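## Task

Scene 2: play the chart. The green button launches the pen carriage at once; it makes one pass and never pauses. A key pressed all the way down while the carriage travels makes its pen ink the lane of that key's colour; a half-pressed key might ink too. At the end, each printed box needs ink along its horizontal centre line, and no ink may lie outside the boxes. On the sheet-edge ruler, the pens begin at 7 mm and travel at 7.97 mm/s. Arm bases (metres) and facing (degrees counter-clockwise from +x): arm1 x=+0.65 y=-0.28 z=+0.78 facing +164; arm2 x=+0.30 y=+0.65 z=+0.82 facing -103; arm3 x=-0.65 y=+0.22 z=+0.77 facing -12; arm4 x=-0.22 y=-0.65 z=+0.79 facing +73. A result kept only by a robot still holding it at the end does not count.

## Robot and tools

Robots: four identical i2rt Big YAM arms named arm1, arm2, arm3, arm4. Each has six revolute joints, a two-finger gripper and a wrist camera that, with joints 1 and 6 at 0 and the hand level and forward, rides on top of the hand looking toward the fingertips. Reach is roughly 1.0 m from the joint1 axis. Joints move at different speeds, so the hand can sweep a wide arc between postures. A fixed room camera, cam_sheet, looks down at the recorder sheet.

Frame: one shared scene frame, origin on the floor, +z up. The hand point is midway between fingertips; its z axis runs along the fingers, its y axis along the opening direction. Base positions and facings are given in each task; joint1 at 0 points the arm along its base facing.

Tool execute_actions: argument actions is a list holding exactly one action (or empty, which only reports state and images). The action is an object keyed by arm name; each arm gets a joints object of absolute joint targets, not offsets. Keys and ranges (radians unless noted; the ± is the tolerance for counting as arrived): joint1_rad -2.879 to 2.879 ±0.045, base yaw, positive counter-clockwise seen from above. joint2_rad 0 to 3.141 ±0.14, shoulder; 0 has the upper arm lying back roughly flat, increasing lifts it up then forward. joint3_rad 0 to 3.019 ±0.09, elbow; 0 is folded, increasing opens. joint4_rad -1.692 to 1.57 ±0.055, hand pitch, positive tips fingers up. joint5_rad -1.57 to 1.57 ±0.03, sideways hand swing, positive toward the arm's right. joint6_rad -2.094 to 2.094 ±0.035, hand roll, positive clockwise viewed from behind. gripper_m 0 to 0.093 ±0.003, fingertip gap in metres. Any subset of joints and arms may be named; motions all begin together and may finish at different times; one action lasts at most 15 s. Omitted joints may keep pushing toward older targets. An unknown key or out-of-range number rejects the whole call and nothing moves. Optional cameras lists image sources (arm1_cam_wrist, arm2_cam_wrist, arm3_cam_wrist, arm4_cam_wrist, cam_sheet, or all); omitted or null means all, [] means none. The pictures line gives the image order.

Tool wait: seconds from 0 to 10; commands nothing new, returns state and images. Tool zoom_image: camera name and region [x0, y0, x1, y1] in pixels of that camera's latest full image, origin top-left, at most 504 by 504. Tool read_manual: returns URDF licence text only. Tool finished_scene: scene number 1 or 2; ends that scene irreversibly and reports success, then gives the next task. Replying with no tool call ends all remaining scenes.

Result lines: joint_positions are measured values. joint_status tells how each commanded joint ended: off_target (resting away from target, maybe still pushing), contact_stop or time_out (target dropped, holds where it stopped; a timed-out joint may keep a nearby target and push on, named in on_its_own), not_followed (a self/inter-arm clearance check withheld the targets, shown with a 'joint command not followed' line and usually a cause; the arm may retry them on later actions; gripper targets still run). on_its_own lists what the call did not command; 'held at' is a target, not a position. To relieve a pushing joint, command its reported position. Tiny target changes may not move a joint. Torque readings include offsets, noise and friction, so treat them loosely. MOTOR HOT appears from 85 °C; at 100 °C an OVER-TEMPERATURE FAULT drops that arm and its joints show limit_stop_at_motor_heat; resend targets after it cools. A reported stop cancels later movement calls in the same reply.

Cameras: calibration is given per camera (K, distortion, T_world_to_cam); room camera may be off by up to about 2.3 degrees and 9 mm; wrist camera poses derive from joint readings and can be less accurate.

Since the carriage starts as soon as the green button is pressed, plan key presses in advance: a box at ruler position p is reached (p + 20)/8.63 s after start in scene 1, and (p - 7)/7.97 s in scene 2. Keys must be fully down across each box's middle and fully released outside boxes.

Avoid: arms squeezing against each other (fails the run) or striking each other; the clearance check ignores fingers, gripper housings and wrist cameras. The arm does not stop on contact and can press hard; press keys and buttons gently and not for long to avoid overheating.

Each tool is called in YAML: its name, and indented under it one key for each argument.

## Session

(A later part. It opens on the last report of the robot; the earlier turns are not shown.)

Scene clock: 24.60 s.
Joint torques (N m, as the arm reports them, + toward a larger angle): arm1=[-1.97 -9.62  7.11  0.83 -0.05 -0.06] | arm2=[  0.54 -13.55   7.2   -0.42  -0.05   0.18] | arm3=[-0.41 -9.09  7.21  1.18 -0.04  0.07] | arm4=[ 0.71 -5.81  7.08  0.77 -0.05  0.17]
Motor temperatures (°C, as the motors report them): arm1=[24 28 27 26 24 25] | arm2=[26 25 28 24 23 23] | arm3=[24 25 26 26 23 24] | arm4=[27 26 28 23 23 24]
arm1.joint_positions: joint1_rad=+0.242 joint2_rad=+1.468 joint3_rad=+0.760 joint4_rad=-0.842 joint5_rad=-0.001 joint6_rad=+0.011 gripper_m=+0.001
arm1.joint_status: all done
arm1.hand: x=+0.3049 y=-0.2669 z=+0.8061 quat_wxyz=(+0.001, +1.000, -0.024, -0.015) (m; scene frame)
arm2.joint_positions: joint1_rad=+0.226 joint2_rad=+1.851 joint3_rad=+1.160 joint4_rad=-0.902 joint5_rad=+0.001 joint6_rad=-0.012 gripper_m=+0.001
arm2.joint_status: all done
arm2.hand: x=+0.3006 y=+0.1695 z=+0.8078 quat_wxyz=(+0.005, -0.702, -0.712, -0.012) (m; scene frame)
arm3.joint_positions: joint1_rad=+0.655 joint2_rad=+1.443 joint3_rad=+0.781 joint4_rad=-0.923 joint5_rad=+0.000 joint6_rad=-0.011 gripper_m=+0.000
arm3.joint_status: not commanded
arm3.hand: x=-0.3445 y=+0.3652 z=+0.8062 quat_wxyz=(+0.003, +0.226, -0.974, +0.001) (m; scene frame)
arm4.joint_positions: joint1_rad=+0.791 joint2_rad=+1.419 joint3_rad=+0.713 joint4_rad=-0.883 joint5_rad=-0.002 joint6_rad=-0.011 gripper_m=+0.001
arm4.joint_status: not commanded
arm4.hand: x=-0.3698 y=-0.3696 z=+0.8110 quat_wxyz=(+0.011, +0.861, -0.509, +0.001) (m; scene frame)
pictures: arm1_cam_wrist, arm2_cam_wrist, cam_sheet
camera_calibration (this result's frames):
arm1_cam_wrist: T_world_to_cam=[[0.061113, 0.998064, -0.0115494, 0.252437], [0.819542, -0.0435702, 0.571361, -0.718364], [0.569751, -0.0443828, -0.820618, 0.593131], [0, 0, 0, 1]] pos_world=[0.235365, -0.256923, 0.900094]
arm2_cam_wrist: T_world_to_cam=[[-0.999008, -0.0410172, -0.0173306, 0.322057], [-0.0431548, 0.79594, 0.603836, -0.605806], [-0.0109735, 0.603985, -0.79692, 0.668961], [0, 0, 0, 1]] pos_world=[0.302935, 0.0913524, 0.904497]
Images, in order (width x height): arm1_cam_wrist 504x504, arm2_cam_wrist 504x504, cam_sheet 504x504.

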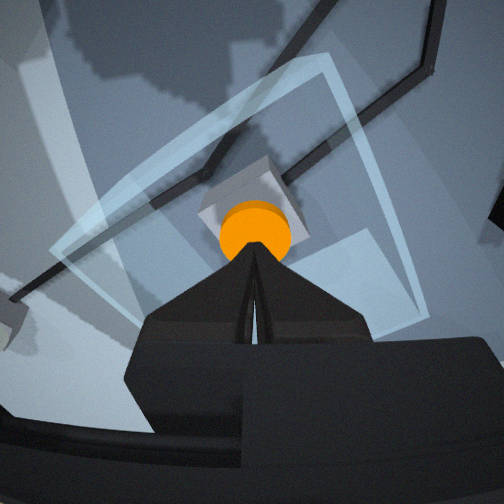

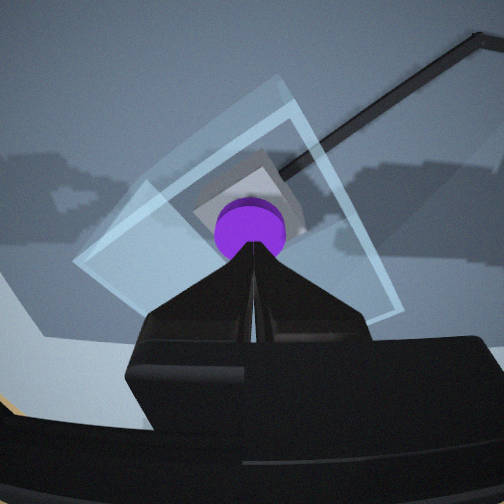

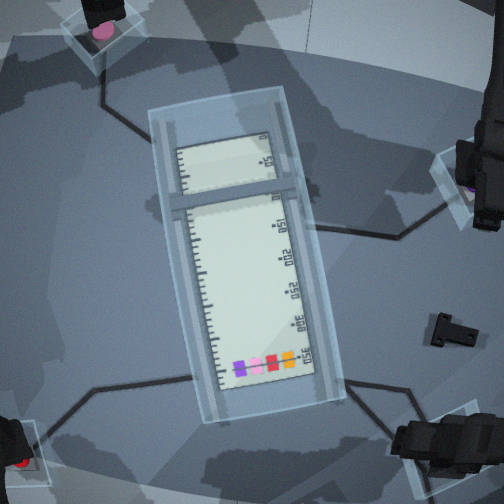

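execute_actions:
  actions: []
  cameras: []

Scene clock: 26.27 s.
Joint torques (N m, as the arm reports them, + toward a larger angle): arm1=[-1.83 -9.71  6.96  0.87 -0.04 -0.05] | arm2=[  0.56 -13.52   7.19  -0.42  -0.05   0.18] | arm3=[-0.13 -8.89  7.26  1.02 -0.06  0.05] | arm4=[ 0.69 -5.73  7.05  0.79 -0.06  0.17]
Motor temperatures (°C, as the motors report them): arm1=[24 28 27 26 24 25] | arm2=[26 25 28 24 23 23] | arm3=[24 25 26 26 23 24] | arm4=[27 26 28 23 23 24]
arm1.joint_positions: joint1_rad=+0.242 joint2_rad=+1.468 joint3_rad=+0.760 joint4_rad=-0.842 joint5_rad=-0.001 joint6_rad=+0.011 gripper_m=+0.001
arm1.joint_status: all done
arm1.hand: x=+0.3049 y=-0.2669 z=+0.8061 quat_wxyz=(+0.001, +1.000, -0.024, -0.015) (m; scene frame)
arm2.joint_positions: joint1_rad=+0.226 joint2_rad=+1.851 joint3_rad=+1.160 joint4_rad=-0.902 joint5_rad=+0.001 joint6_rad=-0.012 gripper_m=+0.001
arm2.joint_status: all done
arm2.hand: x=+0.3006 y=+0.1695 z=+0.8078 quat_wxyz=(+0.005, -0.702, -0.712, -0.012) (m; scene frame)
arm3.joint_positions: joint1_rad=+0.655 joint2_rad=+1.443 joint3_rad=+0.781 joint4_rad=-0.923 joint5_rad=+0.000 joint6_rad=-0.011 gripper_m=+0.000
arm3.joint_status: not commanded
arm3.hand: x=-0.3445 y=+0.3652 z=+0.8062 quat_wxyz=(+0.003, +0.226, -0.974, +0.001) (m; scene frame)
arm4.joint_positions: joint1_rad=+0.791 joint2_rad=+1.419 joint3_rad=+0.713 joint4_rad=-0.883 joint5_rad=-0.002 joint6_rad=-0.011 gripper_m=+0.001
arm4.joint_status: not commanded
arm4.hand: x=-0.3698 y=-0.3696 z=+0.8110 quat_wxyz=(+0.011, +0.861, -0.509, +0.001) (m; scene frame)
pictures: none
No camera images: the call's "cameras" was empty. Leave "cameras" out to get every camera's image.

wait:
  seconds: 10

wait:
  seconds: 10

wait:
  seconds: 8.16

execute_actions:
  actions:
    - {"arm1":{"joints":{"joint2_rad":1.645}},"arm2":{"joints":{"joint2_rad":2.0}},"arm3":{"joints":{"joint2_rad":1.635}},"arm4":{"joints":{"joint2_rad":1.615}}}
  cameras: []

wait:
  seconds: 0.7

execute_actions:
  actions:
    - {"arm1":{"joints":{"joint2_rad":1.49}},"arm2":{"joints":{"joint2_rad":1.85}},"arm3":{"joints":{"joint2_rad":1.47}},"arm4":{"joints":{"joint2_rad":1.45}}}
  cameras: []

Scene clock: 36.57 s.
Joint torques (N m, as the arm reports them, + toward a larger angle): arm1=[-1.92 -9.61  7.    0.82 -0.05 -0.08] | arm2=[  0.58 -13.51   7.2   -0.41  -0.05   0.18] | arm3=[-0.4  -9.01  7.4   1.11 -0.06  0.05] | arm4=[ 0.61 -5.73  7.04  0.78 -0.06  0.17]
Motor temperatures (°C, as the motors report them): arm1=[24 28 27 26 24 25] | arm2=[26 25 28 24 23 23] | arm3=[24 26 26 26 23 24] | arm4=[27 26 28 23 23 24]
arm1.joint_positions: joint1_rad=+0.242 joint2_rad=+1.468 joint3_rad=+0.760 joint4_rad=-0.842 joint5_rad=-0.001 joint6_rad=+0.011 gripper_m=+0.001
arm1.joint_status: all done
arm1.hand: x=+0.3049 y=-0.2669 z=+0.8061 quat_wxyz=(+0.001, +1.000, -0.024, -0.015) (m; scene frame)
arm2.joint_positions: joint1_rad=+0.226 joint2_rad=+1.851 joint3_rad=+1.160 joint4_rad=-0.902 joint5_rad=+0.001 joint6_rad=-0.012 gripper_m=+0.001
arm2.joint_status: all done
arm2.hand: x=+0.3006 y=+0.1695 z=+0.8078 quat_wxyz=(+0.005, -0.702, -0.712, -0.012) (m; scene frame)
arm3.joint_positions: joint1_rad=+0.655 joint2_rad=+1.443 joint3_rad=+0.781 joint4_rad=-0.923 joint5_rad=+0.000 joint6_rad=-0.011 gripper_m=+0.000
arm3.joint_status: not commanded
arm3.hand: x=-0.3445 y=+0.3652 z=+0.8062 quat_wxyz=(+0.003, +0.226, -0.974, +0.001) (m; scene frame)
arm4.joint_positions: joint1_rad=+0.791 joint2_rad=+1.419 joint3_rad=+0.713 joint4_rad=-0.883 joint5_rad=-0.002 joint6_rad=-0.011 gripper_m=+0.001
arm4.joint_status: not commanded
arm4.hand: x=-0.3698 y=-0.3696 z=+0.8110 quat_wxyz=(+0.011, +0.861, -0.509, +0.001) (m; scene frame)
wait: 10.00 s; at rest from the start
pictures: arm1_cam_wrist, arm2_cam_wrist, arm3_cam_wrist, arm4_cam_wrist, cam_sheet
camera_calibration (this result's frames):
arm1_cam_wrist: T_world_to_cam=[[0.061113, 0.998064, -0.0115494, 0.252437], [0.819542, -0.0435702, 0.571361, -0.718364], [0.569751, -0.0443828, -0.820618, 0.593131], [0, 0, 0, 1]] pos_world=[0.235365, -0.256923, 0.900094]
arm2_cam_wrist: T_world_to_cam=[[-0.999008, -0.0410172, -0.0173306, 0.322057], [-0.0431548, 0.79594, 0.603836, -0.605806], [-0.0109735, 0.603985, -0.79692, 0.668961], [0, 0, 0, 1]] pos_world=[0.302935, 0.0913524, 0.904497]
arm3_cam_wrist: T_world_to_cam=[[0.429562, -0.903035, -0.00231405, 0.480635], [-0.727455, -0.347557, 0.591619, -0.599048], [-0.535056, -0.252453, -0.806215, 0.682022], [0, 0, 0, 1]] pos_world=[-0.277323, 0.398005, 0.905376]
arm4_cam_wrist: T_world_to_cam=[[0.871867, 0.488768, -0.0308967, 0.525015], [0.410052, -0.694046, 0.591741, -0.576494], [0.26778, -0.528588, -0.805536, 0.682729], [0, 0, 0, 1]] pos_world=[-0.404172, -0.295842, 0.90732]
Images, in order (width x height): arm1_cam_wrist 504x504, arm2_cam_wrist 504x504, arm3_cam_wrist 504x504, arm4_cam_wrist 504x504, cam_sheet 504x504.

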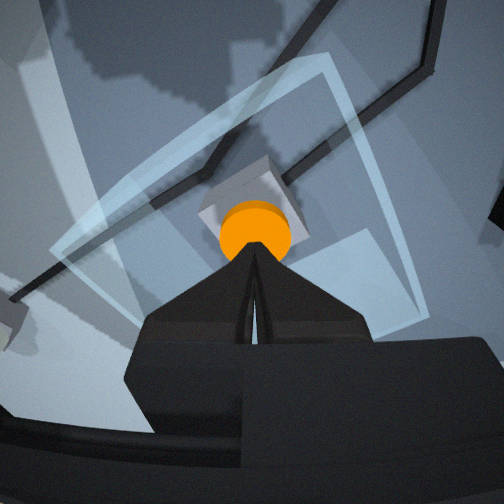

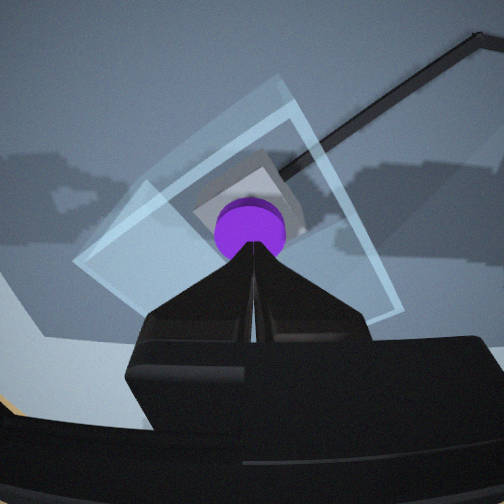

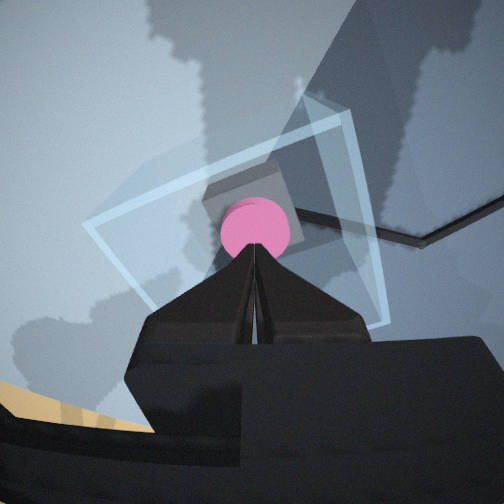

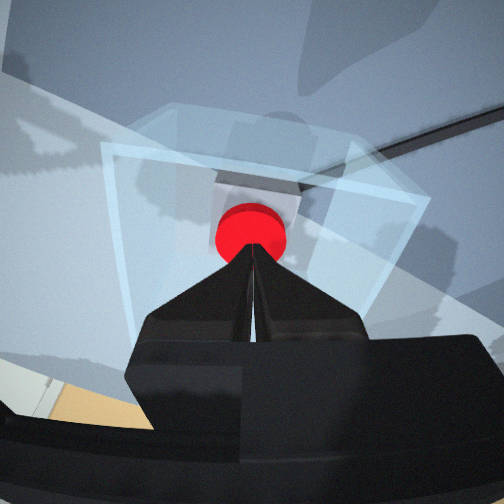

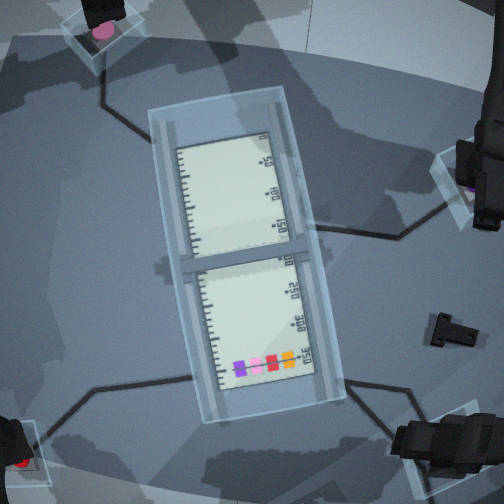

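Scene clock: 46.57 s.
Joint torques (N m, as the arm reports them, + toward a larger angle): arm1=[-1.91 -9.54  6.97  0.81 -0.06 -0.06] | arm2=[  0.55 -13.55   7.19  -0.42  -0.05   0.18] | arm3=[ 0.09 -8.99  7.28  0.94 -0.05  0.11] | arm4=[ 0.66 -5.62  7.06  0.76 -0.07  0.17]
Motor temperatures (°C, as the motors report them): arm1=[24 28 27 26 24 25] | arm2=[26 26 28 24 23 23] | arm3=[24 26 27 26 23 24] | arm4=[27 26 28 23 23 24]
arm1.joint_positions: joint1_rad=+0.242 joint2_rad=+1.468 joint3_rad=+0.760 joint4_rad=-0.842 joint5_rad=-0.001 joint6_rad=+0.011 gripper_m=+0.001
arm1.joint_status: all done
arm1.hand: x=+0.3049 y=-0.2669 z=+0.8061 quat_wxyz=(+0.001, +1.000, -0.024, -0.015) (m; scene frame)
arm2.joint_positions: joint1_rad=+0.226 joint2_rad=+1.851 joint3_rad=+1.160 joint4_rad=-0.902 joint5_rad=+0.001 joint6_rad=-0.012 gripper_m=+0.001
arm2.joint_status: all done
arm2.hand: x=+0.3006 y=+0.1695 z=+0.8078 quat_wxyz=(+0.005, -0.702, -0.712, -0.012) (m; scene frame)
arm3.joint_positions: joint1_rad=+0.655 joint2_rad=+1.443 joint3_rad=+0.781 joint4_rad=-0.923 joint5_rad=+0.000 joint6_rad=-0.011 gripper_m=+0.000
arm3.joint_status: not commanded
arm3.hand: x=-0.3445 y=+0.3652 z=+0.8062 quat_wxyz=(+0.003, +0.226, -0.974, +0.001) (m; scene frame)
arm4.joint_positions: joint1_rad=+0.791 joint2_rad=+1.419 joint3_rad=+0.713 joint4_rad=-0.883 joint5_rad=-0.002 joint6_rad=-0.011 gripper_m=+0.001
arm4.joint_status: not commanded
arm4.hand: x=-0.3698 y=-0.3696 z=+0.8110 quat_wxyz=(+0.011, +0.861, -0.509, +0.001) (m; scene frame)
wait: 10.00 s; at rest by 0.27 s
pictures: arm1_cam_wrist, arm2_cam_wrist, arm3_cam_wrist, arm4_cam_wrist, cam_sheet
camera_calibration (this result's frames):
arm1_cam_wrist: T_world_to_cam=[[0.061113, 0.998064, -0.0115494, 0.252437], [0.819542, -0.0435702, 0.571361, -0.718364], [0.569751, -0.0443828, -0.820618, 0.593131], [0, 0, 0, 1]] pos_world=[0.235365, -0.256923, 0.900094]
arm2_cam_wrist: T_world_to_cam=[[-0.999008, -0.0410172, -0.0173306, 0.322057], [-0.0431548, 0.79594, 0.603836, -0.605806], [-0.0109735, 0.603985, -0.79692, 0.668961], [0, 0, 0, 1]] pos_world=[0.302935, 0.0913524, 0.904497]
arm3_cam_wrist: T_world_to_cam=[[0.429562, -0.903035, -0.00231405, 0.480635], [-0.727455, -0.347557, 0.591619, -0.599048], [-0.535056, -0.252453, -0.806215, 0.682022], [0, 0, 0, 1]] pos_world=[-0.277323, 0.398005, 0.905376]
arm4_cam_wrist: T_world_to_cam=[[0.871867, 0.488768, -0.0308967, 0.525015], [0.410052, -0.694046, 0.591741, -0.576494], [0.26778, -0.528588, -0.805536, 0.682729], [0, 0, 0, 1]] pos_world=[-0.404172, -0.295842, 0.90732]
Images, in order (width x height): arm1_cam_wrist 504x504, arm2_cam_wrist 504x504, arm3_cam_wrist 504x504, arm4_cam_wrist 504x504, cam_sheet 504x504.

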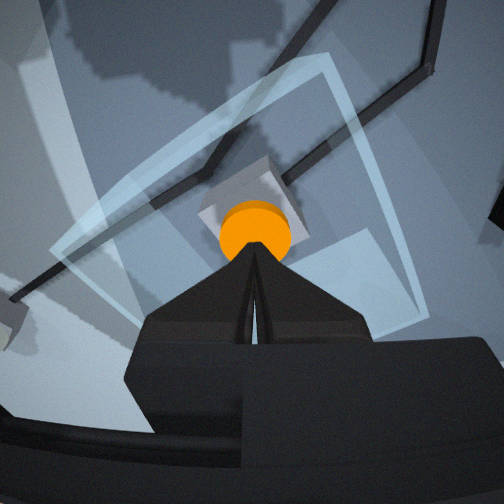

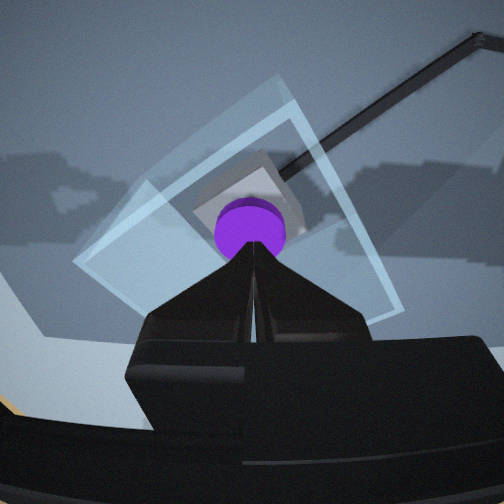

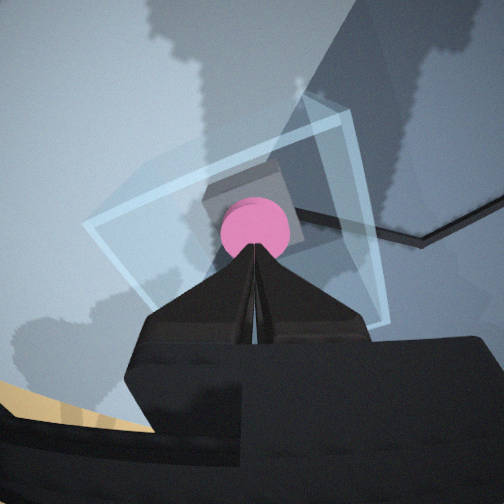

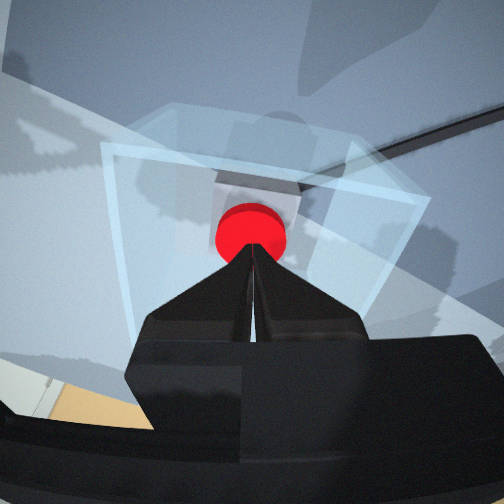

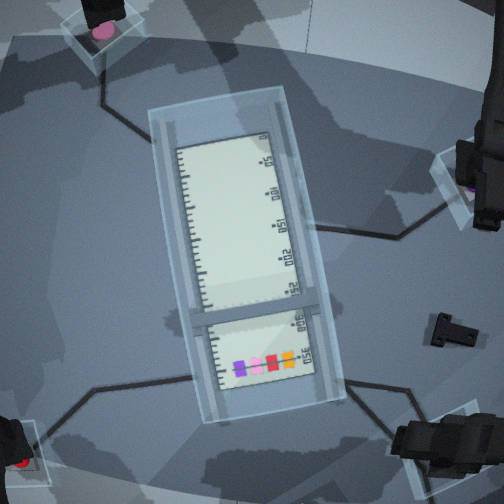

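Scene clock: 54.73 s.
Joint torques (N m, as the arm reports them, + toward a larger angle): arm1=[-1.83 -9.62  7.01  0.8  -0.07 -0.08] | arm2=[  0.54 -13.52   7.19  -0.42  -0.05   0.18] | arm3=[-0.07 -9.49  7.34  1.12 -0.05  0.08] | arm4=[ 0.82 -5.73  7.06  0.81 -0.07  0.16]
Motor temperatures (°C, as the motors report them): arm1=[24 28 27 26 24 25] | arm2=[26 26 28 24 23 23] | arm3=[24 26 27 26 23 24] | arm4=[27 26 28 23 23 24]
arm1.joint_positions: joint1_rad=+0.242 joint2_rad=+1.468 joint3_rad=+0.760 joint4_rad=-0.842 joint5_rad=-0.001 joint6_rad=+0.011 gripper_m=+0.001
arm1.joint_status: all done
arm1.hand: x=+0.3049 y=-0.2669 z=+0.8061 quat_wxyz=(+0.001, +1.000, -0.024, -0.015) (m; scene frame)
arm2.joint_positions: joint1_rad=+0.226 joint2_rad=+1.851 joint3_rad=+1.160 joint4_rad=-0.902 joint5_rad=+0.001 joint6_rad=-0.012 gripper_m=+0.001
arm2.joint_status: all done
arm2.hand: x=+0.3006 y=+0.1695 z=+0.8078 quat_wxyz=(+0.005, -0.702, -0.712, -0.012) (m; scene frame)
arm3.joint_positions: joint1_rad=+0.655 joint2_rad=+1.443 joint3_rad=+0.781 joint4_rad=-0.923 joint5_rad=+0.000 joint6_rad=-0.011 gripper_m=+0.000
arm3.joint_status: not commanded
arm3.hand: x=-0.3445 y=+0.3652 z=+0.8062 quat_wxyz=(+0.003, +0.226, -0.974, +0.001) (m; scene frame)
arm4.joint_positions: joint1_rad=+0.791 joint2_rad=+1.419 joint3_rad=+0.713 joint4_rad=-0.883 joint5_rad=-0.002 joint6_rad=-0.011 gripper_m=+0.001
arm4.joint_status: not commanded
arm4.hand: x=-0.3698 y=-0.3696 z=+0.8110 quat_wxyz=(+0.011, +0.861, -0.509, +0.001) (m; scene frame)
wait: 8.17 s; at rest by 0.27 s
pictures: arm1_cam_wrist, arm2_cam_wrist, arm3_cam_wrist, arm4_cam_wrist, cam_sheet
camera_calibration (this result's frames):
arm1_cam_wrist: T_world_to_cam=[[0.061113, 0.998064, -0.0115494, 0.252437], [0.819542, -0.0435702, 0.571361, -0.718364], [0.569751, -0.0443828, -0.820618, 0.593131], [0, 0, 0, 1]] pos_world=[0.235365, -0.256923, 0.900094]
arm2_cam_wrist: T_world_to_cam=[[-0.999008, -0.0410172, -0.0173306, 0.322057], [-0.0431548, 0.79594, 0.603836, -0.605806], [-0.0109735, 0.603985, -0.79692, 0.668961], [0, 0, 0, 1]] pos_world=[0.302935, 0.0913524, 0.904497]
arm3_cam_wrist: T_world_to_cam=[[0.429562, -0.903035, -0.00231405, 0.480635], [-0.727455, -0.347557, 0.591619, -0.599048], [-0.535056, -0.252453, -0.806215, 0.682022], [0, 0, 0, 1]] pos_world=[-0.277323, 0.398005, 0.905376]
arm4_cam_wrist: T_world_to_cam=[[0.871867, 0.488768, -0.0308967, 0.525015], [0.410052, -0.694046, 0.591741, -0.576494], [0.26778, -0.528588, -0.805536, 0.682729], [0, 0, 0, 1]] pos_world=[-0.404172, -0.295842, 0.90732]
Images, in order (width x height): arm1_cam_wrist 504x504, arm2_cam_wrist 504x504, arm3_cam_wrist 504x504, arm4_cam_wrist 504x504, cam_sheet 504x504.

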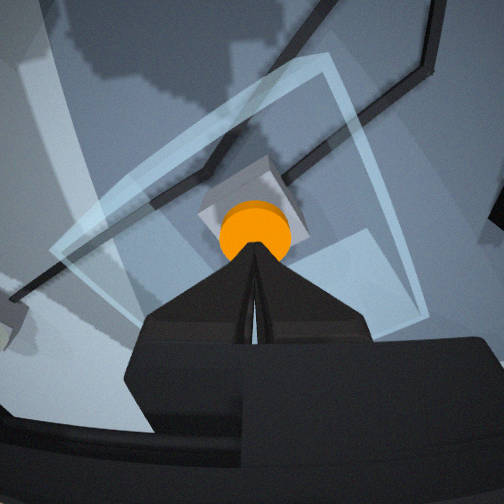

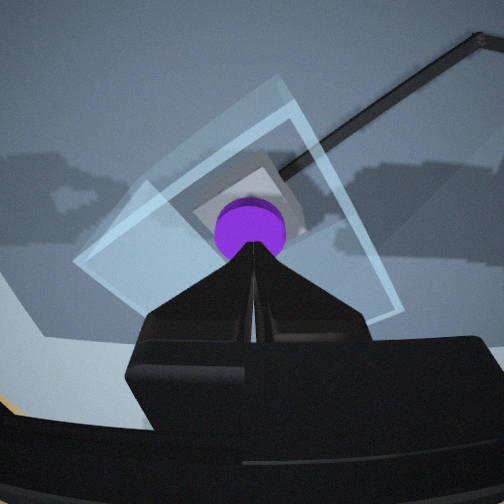

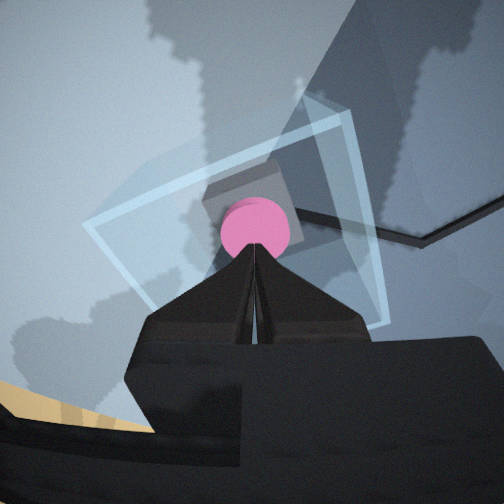

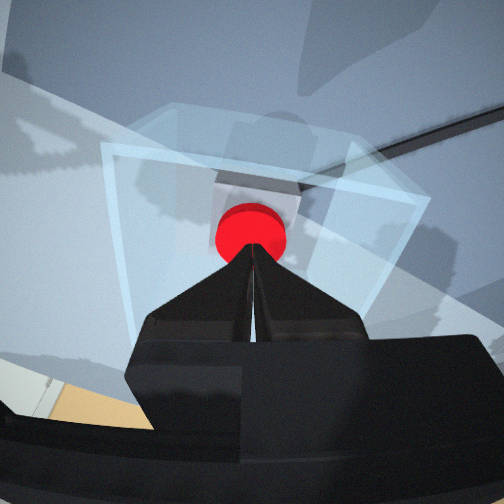

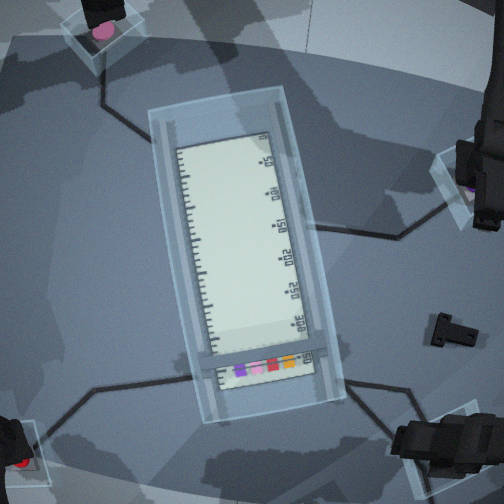

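Scene clock: 55.57 s.
Joint torques (N m, as the arm reports them, + toward a larger angle): arm1=[-1.87 -5.93  5.08  0.76 -0.05 -0.05] | arm2=[ 0.57 -9.74  5.48 -0.26 -0.05  0.18] | arm3=[ 0.25 -7.03  5.19  0.95 -0.07  0.05] | arm4=[ 0.69 -3.27  4.89  0.9  -0.06  0.16]
Motor temperatures (°C, as the motors report them): arm1=[24 28 27 26 24 25] | arm2=[26 26 28 24 23 23] | arm3=[24 26 27 26 23 24] | arm4=[27 26 28 23 23 24]
arm1.joint_positions: joint1_rad=+0.242 joint2_rad=+1.586 joint3_rad=+0.774 joint4_rad=-0.843 joint5_rad=-0.001 joint6_rad=+0.011 gripper_m=+0.001
arm1.joint_status: all done
arm1.hand: x=+0.3127 y=-0.2672 z=+0.7720 quat_wxyz=(+0.002, +0.999, -0.024, +0.038) (m; scene frame)
arm2.joint_positions: joint1_rad=+0.226 joint2_rad=+1.936 joint3_rad=+1.178 joint4_rad=-0.909 joint5_rad=+0.001 joint6_rad=-0.012 gripper_m=+0.001
arm2.joint_status: all done
arm2.hand: x=+0.3009 y=+0.1757 z=+0.7741 quat_wxyz=(+0.031, -0.701, -0.711, -0.038) (m; scene frame)
arm3.joint_positions: joint1_rad=+0.655 joint2_rad=+1.580 joint3_rad=+0.797 joint4_rad=-0.926 joint5_rad=+0.000 joint6_rad=-0.011 gripper_m=+0.000
arm3.joint_status: all done
arm3.hand: x=-0.3517 y=+0.3618 z=+0.7678 quat_wxyz=(+0.062, +0.226, -0.972, +0.014) (m; scene frame)
arm4.joint_positions: joint1_rad=+0.791 joint2_rad=+1.546 joint3_rad=+0.733 joint4_rad=-0.892 joint5_rad=-0.002 joint6_rad=-0.011 gripper_m=+0.001
arm4.joint_status: all done
arm4.hand: x=-0.3665 y=-0.3768 z=+0.7791 quat_wxyz=(+0.041, +0.859, -0.508, +0.050) (m; scene frame)
pictures: none
No camera images: the call's "cameras" was empty. Leave "cameras" out to get every camera's image.

Scene clock: 56.27 s.
Joint torques (N m, as the arm reports them, + toward a larger angle): arm1=[-1.91 -6.17  5.27  0.67 -0.06 -0.02] | arm2=[ 0.58 -9.75  5.47 -0.25 -0.05  0.18] | arm3=[-0.26 -6.59  4.99  1.02 -0.06  0.06] | arm4=[ 0.76 -3.21  4.94  0.9  -0.05  0.17]
Motor temperatures (°C, as the motors report them): arm1=[24 28 27 26 24 25] | arm2=[26 26 28 24 23 23] | arm3=[24 26 27 26 23 24] | arm4=[27 26 28 23 23 24]
arm1.joint_positions: joint1_rad=+0.242 joint2_rad=+1.586 joint3_rad=+0.774 joint4_rad=-0.843 joint5_rad=-0.001 joint6_rad=+0.011 gripper_m=+0.001
arm1.joint_status: all done
arm1.hand: x=+0.3127 y=-0.2672 z=+0.7720 quat_wxyz=(+0.002, +0.999, -0.024, +0.038) (m; scene frame)
arm2.joint_positions: joint1_rad=+0.226 joint2_rad=+1.936 joint3_rad=+1.178 joint4_rad=-0.909 joint5_rad=+0.001 joint6_rad=-0.012 gripper_m=+0.001
arm2.joint_status: all done
arm2.hand: x=+0.3009 y=+0.1757 z=+0.7741 quat_wxyz=(+0.031, -0.701, -0.711, -0.038) (m; scene frame)
arm3.joint_positions: joint1_rad=+0.655 joint2_rad=+1.580 joint3_rad=+0.797 joint4_rad=-0.926 joint5_rad=+0.000 joint6_rad=-0.011 gripper_m=+0.000
arm3.joint_status: all done
arm3.hand: x=-0.3517 y=+0.3618 z=+0.7678 quat_wxyz=(+0.062, +0.226, -0.972, +0.014) (m; scene frame)
arm4.joint_positions: joint1_rad=+0.791 joint2_rad=+1.546 joint3_rad=+0.733 joint4_rad=-0.892 joint5_rad=-0.002 joint6_rad=-0.011 gripper_m=+0.001
arm4.joint_status: all done
arm4.hand: x=-0.3665 y=-0.3768 z=+0.7791 quat_wxyz=(+0.041, +0.859, -0.508, +0.050) (m; scene frame)
wait: 0.70 s; at rest by 0.27 s
pictures: arm1_cam_wrist, arm2_cam_wrist, arm3_cam_wrist, arm4_cam_wrist, cam_sheet
camera_calibration (this result's frames):
arm1_cam_wrist: T_world_to_cam=[[0.061919, 0.998041, -0.00894157, 0.249671], [0.754758, -0.0409598, 0.654723, -0.748701], [0.653074, -0.0472885, -0.755816, 0.483799], [0, 0, 0, 1]] pos_world=[0.233672, -0.25697, 0.858087]
arm2_cam_wrist: T_world_to_cam=[[-0.998994, -0.0400788, -0.0201157, 0.324076], [-0.0433724, 0.7496, 0.660469, -0.626046], [-0.011392, 0.660677, -0.750584, 0.592638], [0, 0, 0, 1]] pos_world=[0.303348, 0.0907306, 0.864827]
arm3_cam_wrist: T_world_to_cam=[[0.429286, -0.903166, -0.00215135, 0.480352], [-0.656796, -0.313816, 0.685666, -0.642342], [-0.619946, -0.292934, -0.727913, 0.571046], [0, 0, 0, 1]] pos_world=[-0.274079, 0.399539, 0.857138]
arm4_cam_wrist: T_world_to_cam=[[0.872931, 0.486729, -0.0329426, 0.525888], [0.375955, -0.628155, 0.681233, -0.621338], [0.310883, -0.607055, -0.731325, 0.580794], [0, 0, 0, 1]] pos_world=[-0.406028, -0.293688, 0.865349]
Images, in order (width x height): arm1_cam_wrist 504x504, arm2_cam_wrist 504x504, arm3_cam_wrist 504x504, arm4_cam_wrist 504x504, cam_sheet 504x504.

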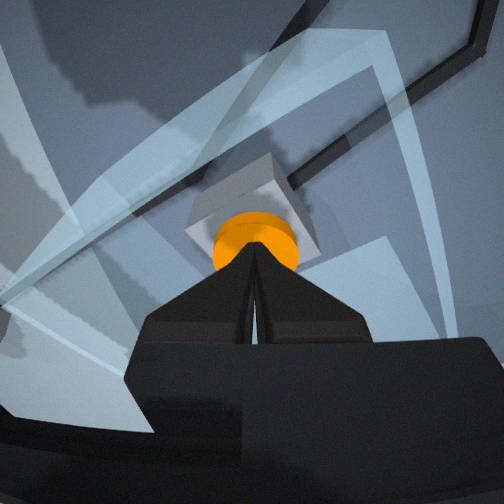

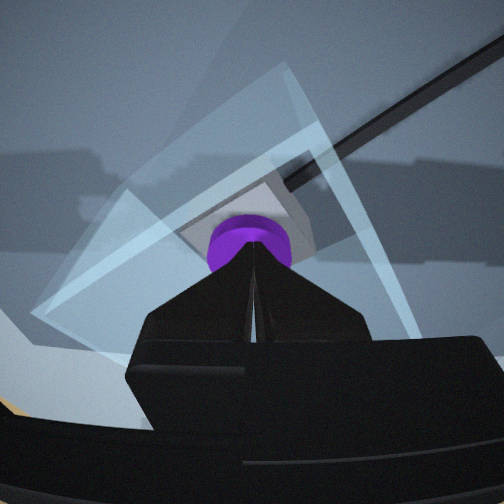

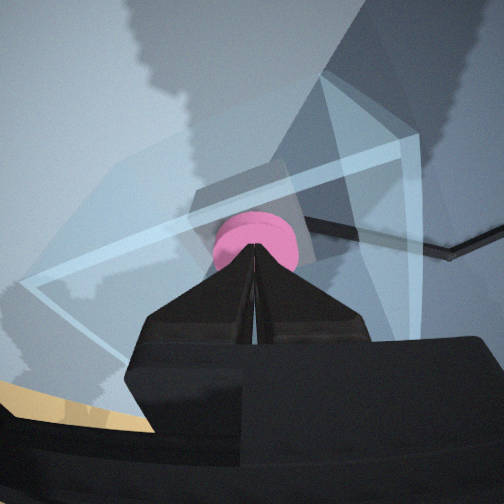

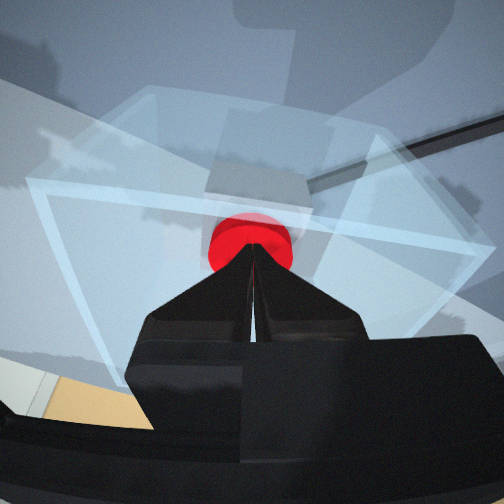

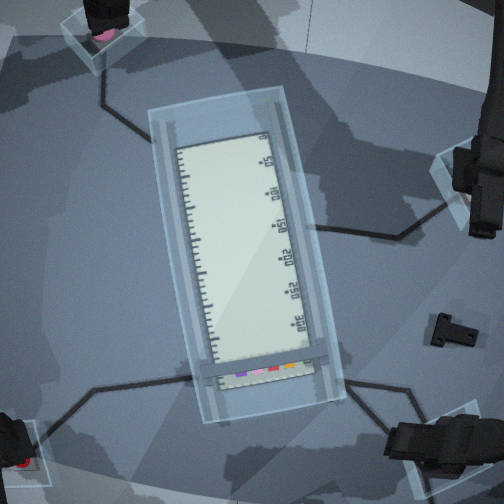

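Scene clock: 57.23 s.
Joint torques (N m, as the arm reports them, + toward a larger angle): arm1=[-1.61 -9.83  6.28  0.77 -0.07 -0.05] | arm2=[  0.54 -14.75   6.59  -0.1   -0.06   0.18] | arm3=[ -0.13 -10.33   6.71   1.1   -0.07   0.06] | arm4=[ 0.61 -7.75  6.2   0.76 -0.06  0.18]
Motor temperatures (°C, as the motors report them): arm1=[24 28 27 26 24 25] | arm2=[26 26 28 24 23 23] | arm3=[24 26 27 26 23 24] | arm4=[27 26 28 23 23 24]
arm1.joint_positions: joint1_rad=+0.242 joint2_rad=+1.491 joint3_rad=+0.768 joint4_rad=-0.841 joint5_rad=-0.001 joint6_rad=+0.011 gripper_m=+0.001
arm1.joint_status: all done
arm1.hand: x=+0.3031 y=-0.2668 z=+0.8009 quat_wxyz=(+0.002, +1.000, -0.024, -0.008) (m; scene frame)
arm2.joint_positions: joint1_rad=+0.226 joint2_rad=+1.853 joint3_rad=+1.168 joint4_rad=-0.909 joint5_rad=+0.001 joint6_rad=-0.012 gripper_m=+0.001
arm2.joint_status: all done
arm2.hand: x=+0.3006 y=+0.1677 z=+0.8090 quat_wxyz=(+0.006, -0.702, -0.712, -0.013) (m; scene frame)
arm3.joint_positions: joint1_rad=+0.655 joint2_rad=+1.464 joint3_rad=+0.786 joint4_rad=-0.922 joint5_rad=+0.000 joint6_rad=-0.011 gripper_m=+0.000
arm3.joint_status: all done
arm3.hand: x=-0.3436 y=+0.3657 z=+0.8012 quat_wxyz=(+0.009, +0.226, -0.974, +0.002) (m; scene frame)
arm4.joint_positions: joint1_rad=+0.791 joint2_rad=+1.454 joint3_rad=+0.723 joint4_rad=-0.882 joint5_rad=-0.002 joint6_rad=-0.011 gripper_m=+0.001
arm4.joint_status: all done
arm4.hand: x=-0.3704 y=-0.3686 z=+0.8034 quat_wxyz=(+0.017, +0.861, -0.509, +0.011) (m; scene frame)
pictures: none
No camera images: the call's "cameras" was empty. Leave "cameras" out to get every camera's image.

execute_actions:
  actions: []
  cameras: ["cam_sheet"]

Scene clock: 57.47 s.
Joint torques (N m, as the arm reports them, + toward a larger angle): arm1=[-1.78 -9.47  6.37  0.77 -0.07 -0.04] | arm2=[  0.54 -14.12   6.8   -0.12  -0.05   0.18] | arm3=[ 0.11 -9.79  6.77  0.95 -0.05  0.06] | arm4=[ 0.6  -7.74  6.14  0.73 -0.05  0.17]
Motor temperatures (°C, as the motors report them): arm1=[24 28 27 26 24 25] | arm2=[26 26 28 24 23 23] | arm3=[24 26 27 26 23 24] | arm4=[27 26 28 23 23 24]
arm1.joint_positions: joint1_rad=+0.242 joint2_rad=+1.491 joint3_rad=+0.768 joint4_rad=-0.841 joint5_rad=-0.001 joint6_rad=+0.011 gripper_m=+0.001
arm1.joint_status: all done
arm1.hand: x=+0.3031 y=-0.2668 z=+0.8009 quat_wxyz=(+0.002, +1.000, -0.024, -0.008) (m; scene frame)
arm2.joint_positions: joint1_rad=+0.226 joint2_rad=+1.853 joint3_rad=+1.168 joint4_rad=-0.909 joint5_rad=+0.001 joint6_rad=-0.012 gripper_m=+0.001
arm2.joint_status: all done
arm2.hand: x=+0.3006 y=+0.1677 z=+0.8090 quat_wxyz=(+0.006, -0.702, -0.712, -0.013) (m; scene frame)
arm3.joint_positions: joint1_rad=+0.655 joint2_rad=+1.464 joint3_rad=+0.786 joint4_rad=-0.922 joint5_rad=+0.000 joint6_rad=-0.011 gripper_m=+0.000
arm3.joint_status: all done
arm3.hand: x=-0.3436 y=+0.3657 z=+0.8012 quat_wxyz=(+0.009, +0.226, -0.974, +0.002) (m; scene frame)
arm4.joint_positions: joint1_rad=+0.791 joint2_rad=+1.454 joint3_rad=+0.723 joint4_rad=-0.882 joint5_rad=-0.002 joint6_rad=-0.011 gripper_m=+0.001
arm4.joint_status: all done
arm4.hand: x=-0.3704 y=-0.3686 z=+0.8034 quat_wxyz=(+0.017, +0.861, -0.509, +0.011) (m; scene frame)
pictures: cam_sheet
Images, in order (width x height): cam_sheet 504x504.

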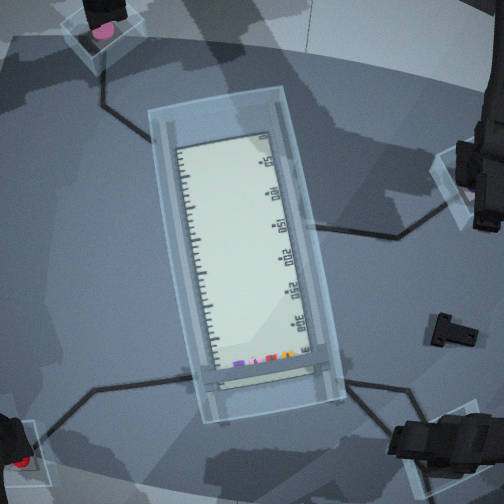

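wait:
  seconds: 3

zoom_image:
  camera: "cam_sheet"
  region: [200, 310, 340, 410]

Scene clock: 60.53 s.
Joint torques (N m, as the arm reports them, + toward a larger angle): arm1=[-2.15 -9.81  6.21  0.83 -0.07 -0.06] | arm2=[  0.57 -14.82   6.69  -0.1   -0.05   0.18] | arm3=[ -0.06 -10.49   6.77   0.95  -0.06   0.05] | arm4=[ 0.5  -7.62  6.2   0.67 -0.06  0.18]
Motor temperatures (°C, as the motors report them): arm1=[24 28 27 26 24 25] | arm2=[26 26 28 24 23 23] | arm3=[24 26 27 26 23 24] | arm4=[27 26 28 23 23 24]
arm1.joint_positions: joint1_rad=+0.242 joint2_rad=+1.491 joint3_rad=+0.768 joint4_rad=-0.841 joint5_rad=-0.001 joint6_rad=+0.011 gripper_m=+0.001
arm1.joint_status: all done
arm1.hand: x=+0.3031 y=-0.2668 z=+0.8009 quat_wxyz=(+0.002, +1.000, -0.024, -0.008) (m; scene frame)
arm2.joint_positions: joint1_rad=+0.226 joint2_rad=+1.853 joint3_rad=+1.168 joint4_rad=-0.909 joint5_rad=+0.001 joint6_rad=-0.012 gripper_m=+0.001
arm2.joint_status: all done
arm2.hand: x=+0.3006 y=+0.1677 z=+0.8090 quat_wxyz=(+0.006, -0.702, -0.712, -0.013) (m; scene frame)
arm3.joint_positions: joint1_rad=+0.655 joint2_rad=+1.464 joint3_rad=+0.786 joint4_rad=-0.922 joint5_rad=+0.000 joint6_rad=-0.011 gripper_m=+0.000
arm3.joint_status: all done
arm3.hand: x=-0.3436 y=+0.3657 z=+0.8012 quat_wxyz=(+0.009, +0.226, -0.974, +0.002) (m; scene frame)
arm4.joint_positions: joint1_rad=+0.791 joint2_rad=+1.454 joint3_rad=+0.723 joint4_rad=-0.882 joint5_rad=-0.002 joint6_rad=-0.011 gripper_m=+0.001
arm4.joint_status: all done
arm4.hand: x=-0.3704 y=-0.3686 z=+0.8034 quat_wxyz=(+0.017, +0.861, -0.509, +0.011) (m; scene frame)
wait: 3.00 s; at rest by 0.20 s
pictures: arm1_cam_wrist, arm2_cam_wrist, arm3_cam_wrist, arm4_cam_wrist, cam_sheet
camera_calibration (this result's frames):
arm1_cam_wrist: T_world_to_cam=[[0.0612398, 0.99806, -0.0111969, 0.25211], [0.811181, -0.0432304, 0.583196, -0.720824], [0.58158, -0.0447975, -0.812255, 0.579443], [0, 0, 0, 1]] pos_world=[0.232287, -0.256825, 0.89386]
arm2_cam_wrist: T_world_to_cam=[[-0.999023, -0.040629, -0.0173651, 0.321961], [-0.0428541, 0.795262, 0.60475, -0.605801], [-0.0107605, 0.604903, -0.796226, 0.670219], [0, 0, 0, 1]] pos_world=[0.302898, 0.0894335, 0.905595]
arm3_cam_wrist: T_world_to_cam=[[0.429531, -0.903049, -0.00229815, 0.480605], [-0.720263, -0.344122, 0.60233, -0.602624], [-0.544725, -0.257064, -0.798244, 0.670623], [0, 0, 0, 1]] pos_world=[-0.275178, 0.399027, 0.899404]
arm4_cam_wrist: T_world_to_cam=[[0.872228, 0.488095, -0.0313407, 0.525117], [0.403106, -0.681105, 0.61123, -0.584465], [0.276992, -0.545765, -0.790832, 0.66256], [0, 0, 0, 1]] pos_world=[-0.405944, -0.292787, 0.897674]
Images, in order (width x height): arm1_cam_wrist 504x504, arm2_cam_wrist 504x504, arm3_cam_wrist 504x504, arm4_cam_wrist 504x504, cam_sheet 504x504.

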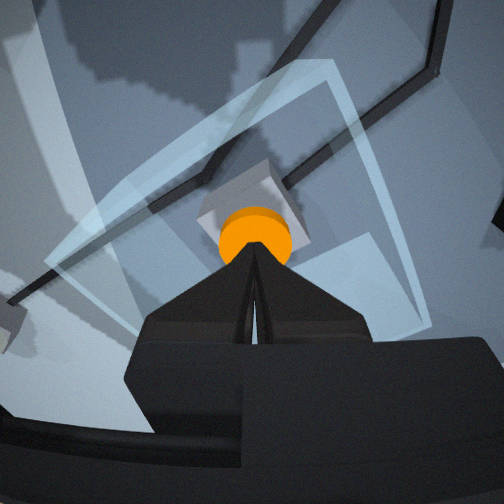

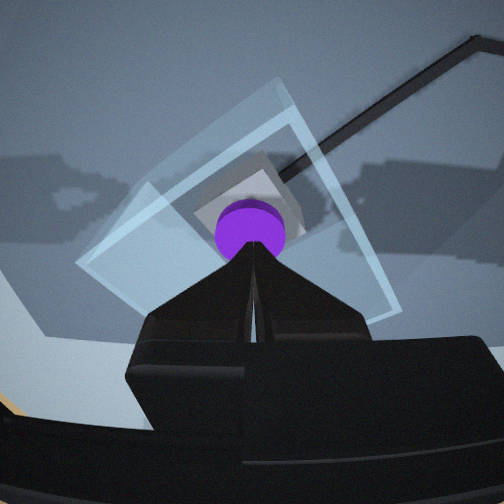

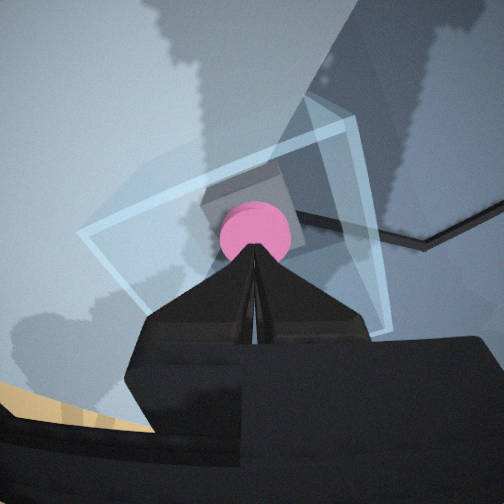

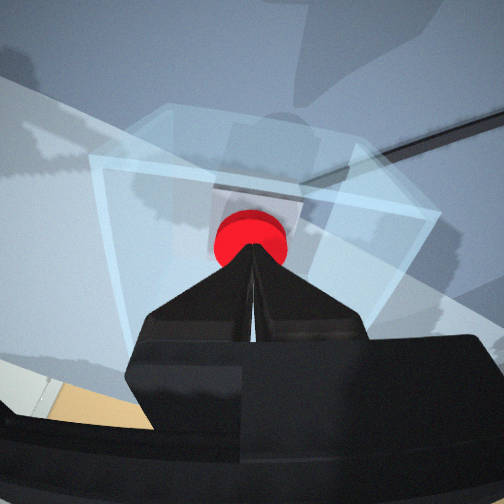

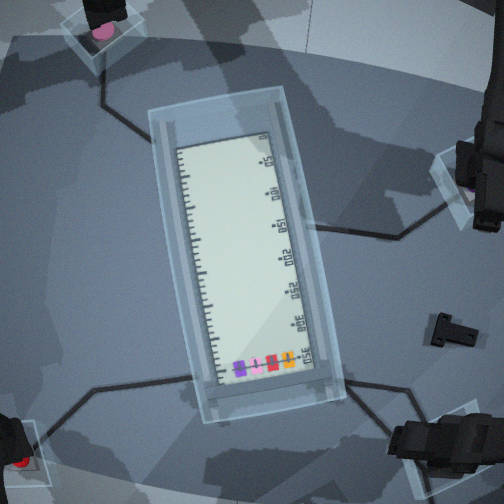

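Region (200, 310, 340, 410) of cam_sheet's 504x504 image, scaled by 3.600, with more detail than that image has; it fills the top 360 rows of this view, and the rest is white.

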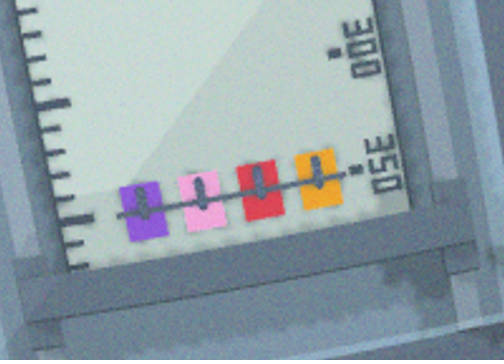

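All four boxes have ink crossing the mid-line, and there is no ink outside them. Finishing the scene.

finished_scene:
  scene: 2

The scene is finished: the task was done.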